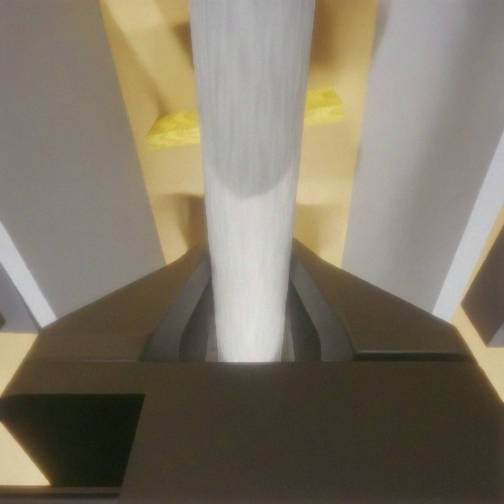

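Centered. Lead arm2 a bit more.

Call:
{"op": "execute_actions", "data": {
  "actions": [
    {"arm2":{"joints":{"joint1_rad":-0.255,"joint2_rad":1.295,"joint3_rad":1.11,"joint4_rad":-1.325,"joint6_rad":1.305}},"arm3":{"joints":{"joint1_rad":-0.665,"joint2_rad":1.445,"joint3_rad":1.47,"joint4_rad":-1.468,"joint6_rad":0.85}}}
  ],
  "cameras": []
}}

Call:
{"op": "execute_actions", "data": {
  "actions": [
    {"arm2":{"joints":{"joint1_rad":0.025,"joint2_rad":1.255,"joint3_rad":1.075,"joint4_rad":-1.33,"joint6_rad":1.585}},"arm3":{"joints":{"joint1_rad":-0.812,"joint2_rad":1.62,"joint3_rad":1.69,"joint4_rad":-1.505,"joint6_rad":0.70}}}
  ],
  "cameras": []
}}

Call:
{"op": "execute_actions", "data": {
  "actions": [
    {"arm2":{"joints":{"joint1_rad":0.325,"joint2_rad":1.305,"joint3_rad":1.155,"joint4_rad":-1.325,"joint6_rad":1.885}},"arm3":{"joints":{"joint1_rad":-0.93,"joint2_rad":1.855,"joint3_rad":2.03,"joint4_rad":-1.6,"joint6_rad":0.58}}}
  ],
  "cameras": []
}}

Scene clock: 71.83 s.
Motor temperatures (°C, as the motors report them): arm1=[24 23 30 22 22 23] | arm2=[25 29 33 25 24 25] | arm3=[25 26 34 23 25 23] | arm4=[25 23 28 24 25 25]
arm1.joint_positions: joint1_rad=+0.431 joint2_rad=+0.493 joint3_rad=+0.992 joint4_rad=-1.668 joint5_rad=+0.000 joint6_rad=+1.990 gripper_m=+0.085
arm1.joint_status: not commanded
arm1.hand: x=-0.5737 y=+0.2133 z=+1.1344 quat_wxyz=(-0.184, -0.980, -0.006, -0.077) (m; scene frame)
arm2.joint_positions: joint1_rad=-0.256 joint2_rad=+1.326 joint3_rad=+1.091 joint4_rad=-1.320 joint5_rad=-0.009 joint6_rad=+1.297 gripper_m=+0.024
arm2.joint_status: all done
arm2.hand: x=-0.5426 y=+0.0092 z=+1.0004 quat_wxyz=(+0.003, +0.003, -1.000, -0.006) (m; scene frame)
arm3.joint_positions: joint1_rad=-0.681 joint2_rad=+1.474 joint3_rad=+1.388 joint4_rad=-1.461 joint5_rad=+0.007 joint6_rad=+0.836 gripper_m=+0.024
arm3.joint_status: all done
arm3.hand: x=+0.3504 y=+0.0214 z=+0.9997 quat_wxyz=(-0.007, -1.000, -0.007, +0.013) (m; scene frame)
arm4.joint_positions: joint1_rad=+0.402 joint2_rad=+0.393 joint3_rad=+1.153 joint4_rad=-1.318 joint5_rad=+0.002 joint6_rad=+1.953 gripper_m=+0.090
arm4.joint_status: not commanded
arm4.hand: x=+0.5774 y=-0.1778 z=+1.2967 quat_wxyz=(+0.182, -0.005, -0.874, -0.450) (m; scene frame)
pictures: none
No camera images: the call's "cameras" was empty. Leave "cameras" out to get every camera's image.

Scene clock: 72.90 s.
Motor temperatures (°C, as the motors report them): arm1=[24 23 30 22 22 23] | arm2=[25 29 33 25 24 25] | arm3=[25 26 34 23 25 23] | arm4=[25 23 28 24 25 25]
arm1.joint_positions: joint1_rad=+0.431 joint2_rad=+0.493 joint3_rad=+0.992 joint4_rad=-1.668 joint5_rad=+0.000 joint6_rad=+1.990 gripper_m=+0.085
arm1.joint_status: not commanded
arm1.hand: x=-0.5737 y=+0.2133 z=+1.1344 quat_wxyz=(-0.184, -0.980, -0.006, -0.077) (m; scene frame)
arm2.joint_positions: joint1_rad=+0.018 joint2_rad=+1.294 joint3_rad=+1.060 joint4_rad=-1.320 joint5_rad=-0.008 joint6_rad=+1.574 gripper_m=+0.024
arm2.joint_status: all done
arm2.hand: x=-0.6430 y=+0.0102 z=+1.0000 quat_wxyz=(+0.005, +0.002, -1.000, -0.006) (m; scene frame)
arm3.joint_positions: joint1_rad=-0.828 joint2_rad=+1.655 joint3_rad=+1.607 joint4_rad=-1.491 joint5_rad=+0.003 joint6_rad=+0.689 gripper_m=+0.024
arm3.joint_status: all done
arm3.hand: x=+0.2514 y=+0.0210 z=+1.0030 quat_wxyz=(-0.010, -1.000, -0.007, +0.016) (m; scene frame)
arm4.joint_positions: joint1_rad=+0.402 joint2_rad=+0.393 joint3_rad=+1.153 joint4_rad=-1.318 joint5_rad=+0.002 joint6_rad=+1.953 gripper_m=+0.090
arm4.joint_status: not commanded
arm4.hand: x=+0.5774 y=-0.1778 z=+1.2967 quat_wxyz=(+0.182, -0.005, -0.874, -0.450) (m; scene frame)
pictures: none
No camera images: the call's "cameras" was empty. Leave "cameras" out to get every camera's image.

Scene clock: 75.13 s.
Motor temperatures (°C, as the motors report them): arm1=[24 23 30 22 22 23] | arm2=[25 29 33 25 24 25] | arm3=[25 26 34 23 25 23] | arm4=[25 23 28 24 25 25]
arm1.joint_positions: joint1_rad=+0.431 joint2_rad=+0.493 joint3_rad=+0.992 joint4_rad=-1.668 joint5_rad=+0.000 joint6_rad=+1.990 gripper_m=+0.085
arm1.joint_status: not commanded
arm1.hand: x=-0.5737 y=+0.2133 z=+1.1344 quat_wxyz=(-0.184, -0.980, -0.006, -0.077) (m; scene frame)
arm2.joint_positions: joint1_rad=+0.322 joint2_rad=+1.319 joint3_rad=+1.060 joint4_rad=-1.316 joint5_rad=-0.007 joint6_rad=+1.868 gripper_m=+0.024
arm2.joint_status: joint3_rad time_out (moved +0.000 of +0.095); the others done
arm2.on_its_own: joint3_rad reads +1.060 and still pushes toward +1.155 since a time_out
arm2.hand: x=-0.7507 y=-0.0053 z=+0.9917 quat_wxyz=(+0.003, +0.006, -1.000, +0.006) (m; scene frame)
arm3.joint_positions: joint1_rad=-0.939 joint2_rad=+1.900 joint3_rad=+1.943 joint4_rad=-1.577 joint5_rad=-0.008 joint6_rad=+0.569 gripper_m=+0.024
arm3.joint_status: all done
arm3.hand: x=+0.1450 y=+0.0148 z=+1.0036 quat_wxyz=(-0.015, -1.000, -0.012, +0.016) (m; scene frame)
arm4.joint_positions: joint1_rad=+0.402 joint2_rad=+0.393 joint3_rad=+1.153 joint4_rad=-1.318 joint5_rad=+0.002 joint6_rad=+1.953 gripper_m=+0.090
arm4.joint_status: not commanded
arm4.hand: x=+0.5774 y=-0.1778 z=+1.2967 quat_wxyz=(+0.182, -0.005, -0.874, -0.450) (m; scene frame)
pictures: none
No camera images: the call's "cameras" was empty. Leave "cameras" out to get every camera's image.

Call:
{"op": "execute_actions", "data": {
  "actions": [
    {"arm1":{"joints":{"joint2_rad":1.325,"joint3_rad":1.43,"joint4_rad":-1.6,"joint6_rad":1.96}}}
  ],
  "cameras": ["arm1_cam_wrist","cam_high"]
}}

Scene clock: 77.27 s.
Motor temperatures (°C, as the motors report them): arm1=[24 23 30 22 22 23] | arm2=[25 29 34 25 24 25] | arm3=[25 26 35 23 25 23] | arm4=[25 23 27 24 25 25]
arm1.joint_positions: joint1_rad=+0.431 joint2_rad=+1.347 joint3_rad=+1.392 joint4_rad=-1.606 joint5_rad=+0.000 joint6_rad=+1.969 gripper_m=+0.085
arm1.joint_status: all done
arm1.hand: x=-0.4758 y=-0.0014 z=+1.0947 quat_wxyz=(-0.007, -1.000, -0.016, +0.003) (m; scene frame)
arm2.joint_positions: joint1_rad=+0.322 joint2_rad=+1.319 joint3_rad=+1.060 joint4_rad=-1.316 joint5_rad=-0.007 joint6_rad=+1.868 gripper_m=+0.024
arm2.joint_status: not commanded
arm2.on_its_own: joint3_rad reads +1.060 and still pushes toward +1.155 since a time_out
arm2.hand: x=-0.7507 y=-0.0053 z=+0.9917 quat_wxyz=(+0.003, +0.006, -1.000, +0.006) (m; scene frame)
arm3.joint_positions: joint1_rad=-0.939 joint2_rad=+1.900 joint3_rad=+1.943 joint4_rad=-1.577 joint5_rad=-0.008 joint6_rad=+0.569 gripper_m=+0.024
arm3.joint_status: not commanded
arm3.hand: x=+0.1450 y=+0.0148 z=+1.0036 quat_wxyz=(-0.015, -1.000, -0.012, +0.016) (m; scene frame)
arm4.joint_positions: joint1_rad=+0.402 joint2_rad=+0.393 joint3_rad=+1.153 joint4_rad=-1.318 joint5_rad=+0.002 joint6_rad=+1.953 gripper_m=+0.090
arm4.joint_status: not commanded
arm4.hand: x=+0.5774 y=-0.1778 z=+1.2967 quat_wxyz=(+0.182, -0.005, -0.874, -0.450) (m; scene frame)
pictures: arm1_cam_wrist, cam_high
camera_calibration (this result's frames):
arm1_cam_wrist: T_world_to_cam=[[-0.035057, 0.999384, 0.00134436, -0.0203711], [0.8173, 0.0278956, 0.575536, -0.239656], [0.575145, 0.0212753, -0.817775, 1.29465], [0, 0, 0, 1]] pos_world=[-0.549455, -0.000500297, 1.19669]
Images, in order (width x height): arm1_cam_wrist 504x504, cam_high 504x504.

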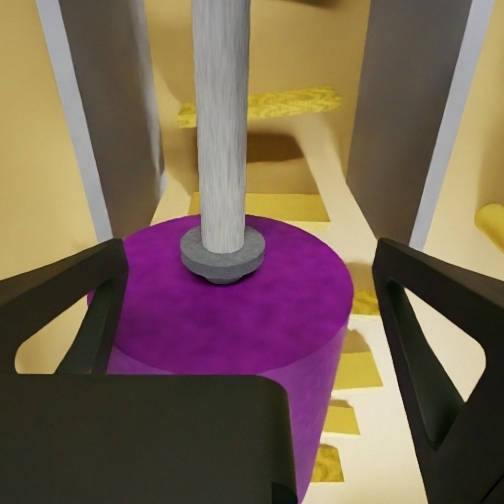

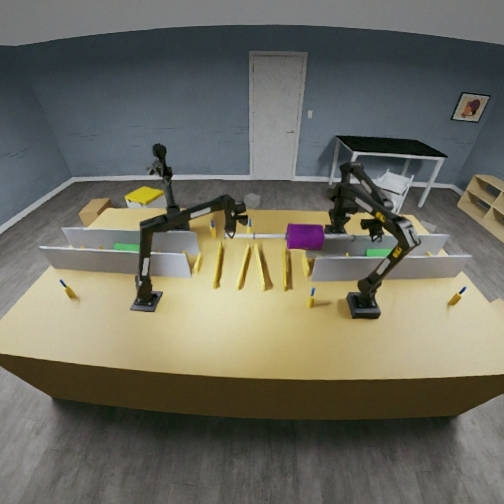

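Call:
{"op": "execute_actions", "data": {
  "actions": [
    {"arm1":{"joints":{"joint1_rad":0.407,"joint2_rad":1.41,"joint3_rad":1.205,"joint4_rad":-1.345,"joint6_rad":1.985}}}
  ],
  "cameras": ["arm1_cam_wrist"]
}}

Scene clock: 79.67 s.
Motor temperatures (°C, as the motors report them): arm1=[24 23 30 22 22 23] | arm2=[25 29 34 25 24 25] | arm3=[25 26 35 23 25 23] | arm4=[25 23 27 24 25 25]
arm1.joint_positions: joint1_rad=+0.418 joint2_rad=+1.422 joint3_rad=+1.192 joint4_rad=-1.357 joint5_rad=+0.000 joint6_rad=+1.975 gripper_m=+0.085
arm1.joint_status: all done
arm1.hand: x=-0.4765 y=-0.0157 z=+0.9907 quat_wxyz=(+0.005, -1.000, -0.006, +0.009) (m; scene frame)
arm2.joint_positions: joint1_rad=+0.322 joint2_rad=+1.319 joint3_rad=+1.060 joint4_rad=-1.316 joint5_rad=-0.007 joint6_rad=+1.868 gripper_m=+0.024
arm2.joint_status: not commanded
arm2.on_its_own: joint3_rad reads +1.060 and still pushes toward +1.155 since a time_out
arm2.hand: x=-0.7507 y=-0.0053 z=+0.9917 quat_wxyz=(+0.003, +0.006, -1.000, +0.006) (m; scene frame)
arm3.joint_positions: joint1_rad=-0.939 joint2_rad=+1.900 joint3_rad=+1.943 joint4_rad=-1.577 joint5_rad=-0.008 joint6_rad=+0.569 gripper_m=+0.024
arm3.joint_status: not commanded
arm3.hand: x=+0.1450 y=+0.0148 z=+1.0036 quat_wxyz=(-0.015, -1.000, -0.012, +0.016) (m; scene frame)
arm4.joint_positions: joint1_rad=+0.402 joint2_rad=+0.393 joint3_rad=+1.153 joint4_rad=-1.318 joint5_rad=+0.002 joint6_rad=+1.953 gripper_m=+0.090
arm4.joint_status: not commanded
arm4.hand: x=+0.5774 y=-0.1778 z=+1.2967 quat_wxyz=(+0.182, -0.005, -0.874, -0.450) (m; scene frame)
pictures: arm1_cam_wrist
camera_calibration (this result's frames):
arm1_cam_wrist: T_world_to_cam=[[-0.0159245, 0.99955, 0.0254038, -0.0206736], [0.823682, -0.00128911, 0.567051, -0.167824], [0.566829, 0.0299547, -0.823291, 1.21187], [0, 0, 0, 1]] pos_world=[-0.549017, -0.0158531, 1.09341]
Images, in order (width x height): arm1_cam_wrist 504x504.

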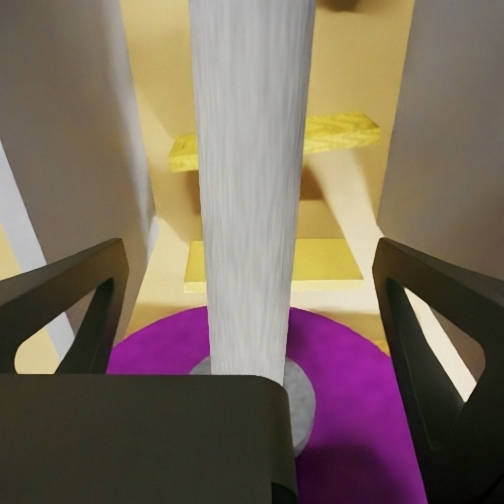

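Call:
{"op": "execute_actions", "data": {
  "actions": [
    {"arm1":{"joints":{"gripper_m":0}}}
  ],
  "cameras": []
}}

Call:
{"op": "execute_actions", "data": {
  "actions": [
    {"arm1":{"joints":{"joint2_rad":1.372,"joint3_rad":1.272}},"arm2":{"joints":{"joint2_rad":1.315,"joint3_rad":1.08}},"arm3":{"joints":{"joint2_rad":1.87,"joint3_rad":1.995}}}
  ],
  "cameras": []
}}

Call:
{"op": "execute_actions", "data": {
  "actions": [
    {"arm2":{"joints":{"gripper_m":0.085}}}
  ],
  "cameras": []
}}

Call:
{"op": "execute_actions", "data": {
  "actions": [
    {"arm2":{"joints":{"joint2_rad":0.45,"joint4_rad":-1.4}}}
  ],
  "cameras": []
}}

Call:
{"op": "execute_actions", "data": {
  "actions": [
    {"arm2":{"joints":{"joint1_rad":-0.965,"joint4_rad":-1.67,"joint6_rad":0.58}}}
  ],
  "cameras": []
}}

Call:
{"op": "execute_actions", "data": {
  "actions": [
    {"arm2":{"joints":{"joint2_rad":1.97,"joint3_rad":2.22}}}
  ],
  "cameras": ["arm2_cam_wrist","cam_high"]
}}

Scene clock: 81.77 s.
Motor temperatures (°C, as the motors report them): arm1=[24 23 30 22 22 23] | arm2=[25 29 35 25 24 25] | arm3=[25 27 36 23 25 23] | arm4=[25 23 27 24 25 25]
arm1.joint_positions: joint1_rad=+0.418 joint2_rad=+1.422 joint3_rad=+1.192 joint4_rad=-1.355 joint5_rad=+0.001 joint6_rad=+1.979 gripper_m=+0.023
arm1.joint_status: gripper_m off_target (ended at +0.023, target +0.000)
arm1.hand: x=-0.4764 y=-0.0163 z=+0.9907 quat_wxyz=(+0.004, -1.000, -0.004, +0.008) (m; scene frame)
arm2.joint_positions: joint1_rad=+0.322 joint2_rad=+1.319 joint3_rad=+1.061 joint4_rad=-1.316 joint5_rad=-0.007 joint6_rad=+1.869 gripper_m=+0.024
arm2.joint_status: not commanded
arm2.on_its_own: joint3_rad reads +1.061 and still pushes toward +1.155 since a time_out
arm2.hand: x=-0.7508 y=-0.0051 z=+0.9919 quat_wxyz=(+0.003, +0.006, -1.000, +0.005) (m; scene frame)
arm3.joint_positions: joint1_rad=-0.939 joint2_rad=+1.900 joint3_rad=+1.943 joint4_rad=-1.577 joint5_rad=-0.008 joint6_rad=+0.570 gripper_m=+0.024
arm3.joint_status: not commanded
arm3.hand: x=+0.1450 y=+0.0148 z=+1.0036 quat_wxyz=(-0.015, -1.000, -0.012, +0.016) (m; scene frame)
arm4.joint_positions: joint1_rad=+0.402 joint2_rad=+0.393 joint3_rad=+1.153 joint4_rad=-1.318 joint5_rad=+0.002 joint6_rad=+1.953 gripper_m=+0.090
arm4.joint_status: not commanded
arm4.hand: x=+0.5774 y=-0.1778 z=+1.2967 quat_wxyz=(+0.182, -0.005, -0.874, -0.450) (m; scene frame)
pictures: none
No camera images: the call's "cameras" was empty. Leave "cameras" out to get every camera's image.

Scene clock: 82.37 s.
Motor temperatures (°C, as the motors report them): arm1=[24 23 30 22 22 23] | arm2=[25 28 35 25 24 25] | arm3=[25 27 36 23 25 23] | arm4=[25 23 27 24 25 25]
arm1.joint_positions: joint1_rad=+0.418 joint2_rad=+1.420 joint3_rad=+1.192 joint4_rad=-1.355 joint5_rad=+0.001 joint6_rad=+1.980 gripper_m=+0.023
arm1.joint_status: all done
arm1.hand: x=-0.4764 y=-0.0163 z=+0.9915 quat_wxyz=(+0.003, -1.000, -0.004, +0.008) (m; scene frame)
arm2.joint_positions: joint1_rad=+0.322 joint2_rad=+1.321 joint3_rad=+1.061 joint4_rad=-1.316 joint5_rad=-0.007 joint6_rad=+1.869 gripper_m=+0.024
arm2.joint_status: all done
arm2.hand: x=-0.7508 y=-0.0051 z=+0.9915 quat_wxyz=(+0.003, +0.006, -1.000, +0.006) (m; scene frame)
arm3.joint_positions: joint1_rad=-0.939 joint2_rad=+1.900 joint3_rad=+1.943 joint4_rad=-1.577 joint5_rad=-0.008 joint6_rad=+0.570 gripper_m=+0.024
arm3.joint_status: all done
arm3.hand: x=+0.1450 y=+0.0148 z=+1.0036 quat_wxyz=(-0.015, -1.000, -0.012, +0.016) (m; scene frame)
arm4.joint_positions: joint1_rad=+0.402 joint2_rad=+0.393 joint3_rad=+1.153 joint4_rad=-1.318 joint5_rad=+0.002 joint6_rad=+1.953 gripper_m=+0.090
arm4.joint_status: not commanded
arm4.hand: x=+0.5774 y=-0.1778 z=+1.2967 quat_wxyz=(+0.182, -0.005, -0.874, -0.450) (m; scene frame)
pictures: none
No camera images: the call's "cameras" was empty. Leave "cameras" out to get every camera's image.

Scene clock: 83.07 s.
Motor temperatures (°C, as the motors report them): arm1=[24 23 30 22 22 23] | arm2=[25 28 35 25 24 25] | arm3=[25 27 36 23 25 23] | arm4=[25 23 27 24 25 25]
arm1.joint_positions: joint1_rad=+0.418 joint2_rad=+1.421 joint3_rad=+1.192 joint4_rad=-1.354 joint5_rad=-0.004 joint6_rad=+1.980 gripper_m=+0.023
arm1.joint_status: not commanded
arm1.hand: x=-0.4756 y=-0.0162 z=+0.9912 quat_wxyz=(+0.004, -1.000, -0.004, +0.006) (m; scene frame)
arm2.joint_positions: joint1_rad=+0.322 joint2_rad=+1.320 joint3_rad=+1.061 joint4_rad=-1.316 joint5_rad=-0.004 joint6_rad=+1.877 gripper_m=+0.085
arm2.joint_status: all done
arm2.hand: x=-0.7503 y=-0.0050 z=+0.9916 quat_wxyz=(+0.002, +0.002, -1.000, +0.005) (m; scene frame)
arm3.joint_positions: joint1_rad=-0.939 joint2_rad=+1.900 joint3_rad=+1.943 joint4_rad=-1.581 joint5_rad=-0.006 joint6_rad=+0.570 gripper_m=+0.024
arm3.joint_status: not commanded
arm3.hand: x=+0.1456 y=+0.0155 z=+1.0036 quat_wxyz=(-0.013, -1.000, -0.012, +0.015) (m; scene frame)
arm4.joint_positions: joint1_rad=+0.402 joint2_rad=+0.393 joint3_rad=+1.153 joint4_rad=-1.318 joint5_rad=+0.002 joint6_rad=+1.953 gripper_m=+0.090
arm4.joint_status: not commanded
arm4.hand: x=+0.5774 y=-0.1778 z=+1.2967 quat_wxyz=(+0.182, -0.005, -0.874, -0.450) (m; scene frame)
pictures: none
No camera images: the call's "cameras" was empty. Leave "cameras" out to get every camera's image.

Scene clock: 84.43 s.
Motor temperatures (°C, as the motors report them): arm1=[24 23 31 22 22 23] | arm2=[25 28 35 25 24 25] | arm3=[25 27 36 23 25 23] | arm4=[25 23 27 24 25 25]
arm1.joint_positions: joint1_rad=+0.418 joint2_rad=+1.421 joint3_rad=+1.192 joint4_rad=-1.354 joint5_rad=-0.004 joint6_rad=+1.980 gripper_m=+0.023
arm1.joint_status: not commanded
arm1.hand: x=-0.4756 y=-0.0162 z=+0.9912 quat_wxyz=(+0.004, -1.000, -0.004, +0.006) (m; scene frame)
arm2.joint_positions: joint1_rad=+0.322 joint2_rad=+0.446 joint3_rad=+1.061 joint4_rad=-1.386 joint5_rad=-0.004 joint6_rad=+1.878 gripper_m=+0.085
arm2.joint_status: all done
arm2.hand: x=-0.6999 y=-0.1598 z=+1.2258 quat_wxyz=(+0.120, +0.002, -0.922, -0.368) (m; scene frame)
arm3.joint_positions: joint1_rad=-0.939 joint2_rad=+1.900 joint3_rad=+1.943 joint4_rad=-1.581 joint5_rad=-0.006 joint6_rad=+0.570 gripper_m=+0.024
arm3.joint_status: not commanded
arm3.hand: x=+0.1456 y=+0.0155 z=+1.0036 quat_wxyz=(-0.013, -1.000, -0.012, +0.015) (m; scene frame)
arm4.joint_positions: joint1_rad=+0.402 joint2_rad=+0.393 joint3_rad=+1.153 joint4_rad=-1.318 joint5_rad=+0.002 joint6_rad=+1.953 gripper_m=+0.090
arm4.joint_status: not commanded
arm4.hand: x=+0.5774 y=-0.1778 z=+1.2967 quat_wxyz=(+0.182, -0.005, -0.874, -0.450) (m; scene frame)
pictures: none
No camera images: the call's "cameras" was empty. Leave "cameras" out to get every camera's image.

Scene clock: 86.47 s.
Motor temperatures (°C, as the motors report them): arm1=[24 23 31 22 22 23] | arm2=[25 28 34 25 24 25] | arm3=[25 27 35 23 25 23] | arm4=[25 23 27 24 25 25]
arm1.joint_positions: joint1_rad=+0.418 joint2_rad=+1.421 joint3_rad=+1.192 joint4_rad=-1.354 joint5_rad=-0.004 joint6_rad=+1.980 gripper_m=+0.023
arm1.joint_status: not commanded
arm1.hand: x=-0.4756 y=-0.0162 z=+0.9912 quat_wxyz=(+0.004, -1.000, -0.004, +0.006) (m; scene frame)
arm2.joint_positions: joint1_rad=-0.956 joint2_rad=+0.446 joint3_rad=+1.061 joint4_rad=-1.655 joint5_rad=-0.002 joint6_rad=+0.588 gripper_m=+0.085
arm2.joint_status: all done
arm2.hand: x=-0.5191 y=-0.2656 z=+1.1854 quat_wxyz=(-0.216, +0.008, -0.966, -0.146) (m; scene frame)
arm3.joint_positions: joint1_rad=-0.939 joint2_rad=+1.900 joint3_rad=+1.943 joint4_rad=-1.581 joint5_rad=-0.006 joint6_rad=+0.570 gripper_m=+0.024
arm3.joint_status: not commanded
arm3.hand: x=+0.1456 y=+0.0155 z=+1.0036 quat_wxyz=(-0.013, -1.000, -0.012, +0.015) (m; scene frame)
arm4.joint_positions: joint1_rad=+0.402 joint2_rad=+0.393 joint3_rad=+1.153 joint4_rad=-1.318 joint5_rad=+0.002 joint6_rad=+1.953 gripper_m=+0.090
arm4.joint_status: not commanded
arm4.hand: x=+0.5774 y=-0.1778 z=+1.2967 quat_wxyz=(+0.182, -0.005, -0.874, -0.450) (m; scene frame)
pictures: none
No camera images: the call's "cameras" was empty. Leave "cameras" out to get every camera's image.

Scene clock: 88.60 s.
Motor temperatures (°C, as the motors report them): arm1=[24 24 32 22 22 23] | arm2=[25 28 34 25 24 25] | arm3=[25 27 35 23 25 23] | arm4=[25 23 27 24 25 25]
arm1.joint_positions: joint1_rad=+0.418 joint2_rad=+1.421 joint3_rad=+1.192 joint4_rad=-1.354 joint5_rad=-0.004 joint6_rad=+1.980 gripper_m=+0.023
arm1.joint_status: not commanded
arm1.hand: x=-0.4756 y=-0.0162 z=+0.9912 quat_wxyz=(+0.004, -1.000, -0.004, +0.006) (m; scene frame)
arm2.joint_positions: joint1_rad=-0.956 joint2_rad=+1.979 joint3_rad=+2.159 joint4_rad=-1.664 joint5_rad=-0.002 joint6_rad=+0.587 gripper_m=+0.085
arm2.joint_status: all done
arm2.hand: x=-0.1195 y=+0.0095 z=+1.0949 quat_wxyz=(-0.035, +0.008, -0.999, -0.023) (m; scene frame)
arm3.joint_positions: joint1_rad=-0.939 joint2_rad=+1.900 joint3_rad=+1.943 joint4_rad=-1.581 joint5_rad=-0.006 joint6_rad=+0.570 gripper_m=+0.024
arm3.joint_status: not commanded
arm3.hand: x=+0.1456 y=+0.0155 z=+1.0036 quat_wxyz=(-0.013, -1.000, -0.012, +0.015) (m; scene frame)
arm4.joint_positions: joint1_rad=+0.402 joint2_rad=+0.393 joint3_rad=+1.153 joint4_rad=-1.318 joint5_rad=+0.002 joint6_rad=+1.953 gripper_m=+0.090
arm4.joint_status: not commanded
arm4.hand: x=+0.5774 y=-0.1778 z=+1.2967 quat_wxyz=(+0.182, -0.005, -0.874, -0.450) (m; scene frame)
pictures: arm2_cam_wrist, cam_high
camera_calibration (this result's frames):
arm2_cam_wrist: T_world_to_cam=[[0.018529, -0.998674, -0.0480266, 0.0665163], [-0.845567, -0.0412854, 0.532271, -0.675931], [-0.533548, 0.0307473, -0.845211, 0.9874], [0, 0, 0, 1]] pos_world=[-0.0459531, 0.00816211, 1.19753]
Images, in order (width x height): arm2_cam_wrist 504x504, cam_high 504x504.

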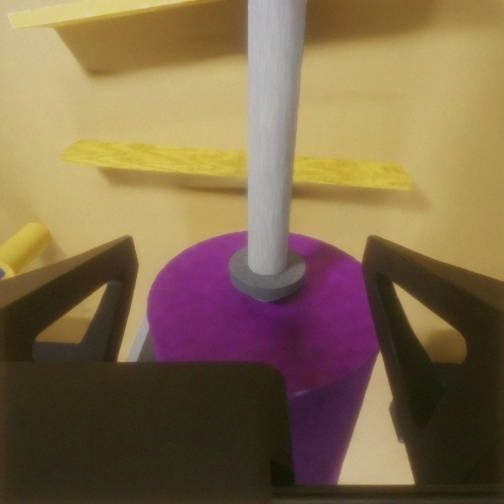

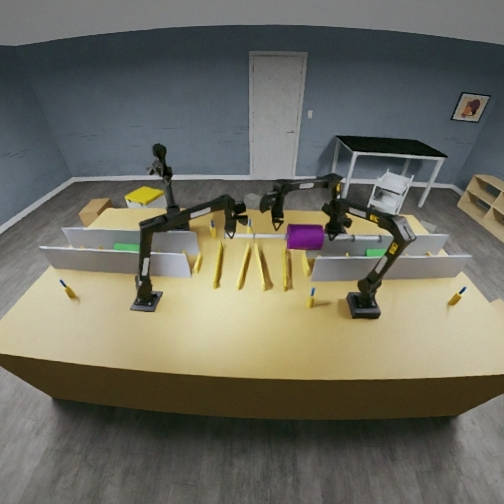

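Call:
{"op": "execute_actions", "data": {
  "actions": [
    {"arm2":{"joints":{"joint1_rad":-0.98,"joint2_rad":2.0,"joint3_rad":1.945,"joint4_rad":-1.498}}}
  ],
  "cameras": ["arm2_cam_wrist"]
}}

Call:
{"op": "execute_actions", "data": {
  "actions": [
    {"arm2":{"joints":{"gripper_m":0}}}
  ],
  "cameras": ["arm2_cam_wrist"]
}}

Scene clock: 90.23 s.
Motor temperatures (°C, as the motors report them): arm1=[24 24 32 22 22 23] | arm2=[25 28 34 25 24 25] | arm3=[25 27 35 23 25 23] | arm4=[25 23 27 24 25 25]
arm1.joint_positions: joint1_rad=+0.418 joint2_rad=+1.421 joint3_rad=+1.192 joint4_rad=-1.354 joint5_rad=-0.004 joint6_rad=+1.980 gripper_m=+0.023
arm1.joint_status: not commanded
arm1.hand: x=-0.4756 y=-0.0162 z=+0.9912 quat_wxyz=(+0.004, -1.000, -0.004, +0.006) (m; scene frame)
arm2.joint_positions: joint1_rad=-0.970 joint2_rad=+2.006 joint3_rad=+1.949 joint4_rad=-1.514 joint5_rad=-0.002 joint6_rad=+0.587 gripper_m=+0.085
arm2.joint_status: all done
arm2.hand: x=-0.1203 y=-0.0027 z=+0.9980 quat_wxyz=(+0.001, +0.001, -1.000, +0.002) (m; scene frame)
arm3.joint_positions: joint1_rad=-0.939 joint2_rad=+1.900 joint3_rad=+1.943 joint4_rad=-1.581 joint5_rad=-0.006 joint6_rad=+0.570 gripper_m=+0.024
arm3.joint_status: not commanded
arm3.hand: x=+0.1456 y=+0.0155 z=+1.0036 quat_wxyz=(-0.013, -1.000, -0.012, +0.015) (m; scene frame)
arm4.joint_positions: joint1_rad=+0.402 joint2_rad=+0.393 joint3_rad=+1.153 joint4_rad=-1.318 joint5_rad=+0.002 joint6_rad=+1.953 gripper_m=+0.090
arm4.joint_status: not commanded
arm4.hand: x=+0.5774 y=-0.1778 z=+1.2967 quat_wxyz=(+0.182, -0.005, -0.874, -0.450) (m; scene frame)
pictures: arm2_cam_wrist
camera_calibration (this result's frames):
arm2_cam_wrist: T_world_to_cam=[[0.00168311, -0.999999, 0.0000992217, -0.000380015], [-0.805415, -0.00129679, 0.592709, -0.681002], [-0.592708, -0.00107751, -0.805417, 0.858545], [0, 0, 0, 1]] pos_world=[-0.0396222, -0.000338044, 1.09512]
Images, in order (width x height): arm2_cam_wrist 504x504.

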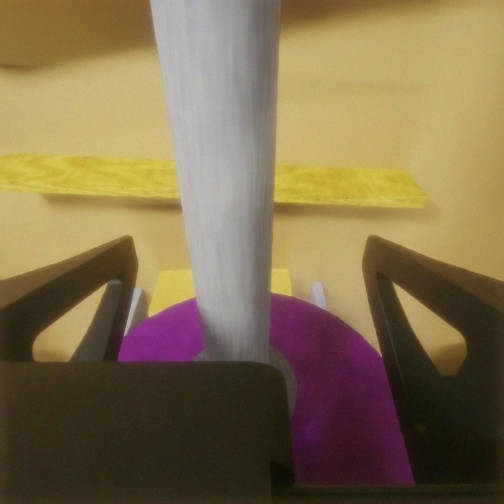

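Scene clock: 90.93 s.
Motor temperatures (°C, as the motors report them): arm1=[24 24 33 22 22 23] | arm2=[25 28 34 25 24 25] | arm3=[25 27 35 23 25 23] | arm4=[25 23 27 24 25 25]
arm1.joint_positions: joint1_rad=+0.417 joint2_rad=+1.421 joint3_rad=+1.192 joint4_rad=-1.350 joint5_rad=-0.004 joint6_rad=+1.980 gripper_m=+0.023
arm1.joint_status: not commanded
arm1.hand: x=-0.4752 y=-0.0173 z=+0.9912 quat_wxyz=(+0.002, -1.000, -0.003, +0.005) (m; scene frame)
arm2.joint_positions: joint1_rad=-0.967 joint2_rad=+2.006 joint3_rad=+1.949 joint4_rad=-1.502 joint5_rad=-0.009 joint6_rad=+0.582 gripper_m=+0.024
arm2.joint_status: gripper_m off_target (ended at +0.024, target +0.000)
arm2.hand: x=-0.1196 y=+0.0017 z=+0.9980 quat_wxyz=(-0.002, +0.005, -1.000, -0.005) (m; scene frame)
arm3.joint_positions: joint1_rad=-0.937 joint2_rad=+1.900 joint3_rad=+1.943 joint4_rad=-1.580 joint5_rad=-0.007 joint6_rad=+0.572 gripper_m=+0.024
arm3.joint_status: not commanded
arm3.hand: x=+0.1461 y=+0.0144 z=+1.0036 quat_wxyz=(-0.013, -1.000, -0.012, +0.015) (m; scene frame)
arm4.joint_positions: joint1_rad=+0.402 joint2_rad=+0.393 joint3_rad=+1.153 joint4_rad=-1.318 joint5_rad=+0.002 joint6_rad=+1.953 gripper_m=+0.090
arm4.joint_status: not commanded
arm4.hand: x=+0.5774 y=-0.1778 z=+1.2967 quat_wxyz=(+0.182, -0.005, -0.874, -0.450) (m; scene frame)
pictures: arm2_cam_wrist
camera_calibration (this result's frames):
arm2_cam_wrist: T_world_to_cam=[[0.00940295, -0.999871, -0.013003, 0.0179644], [-0.808833, -0.0152511, 0.58784, -0.67596], [-0.587963, 0.0049898, -0.808872, 0.862972], [0, 0, 0, 1]] pos_world=[-0.0395119, 0.00334695, 1.09562]
Images, in order (width x height): arm2_cam_wrist 504x504.

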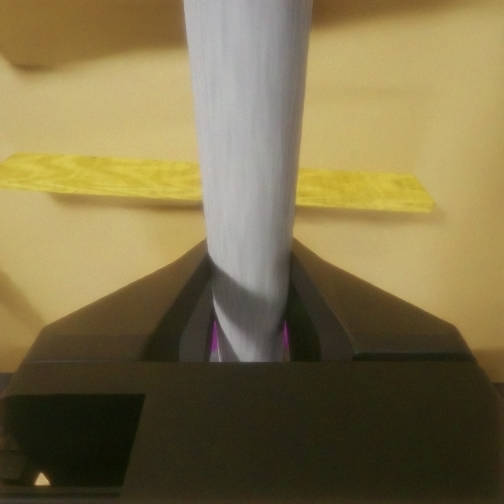

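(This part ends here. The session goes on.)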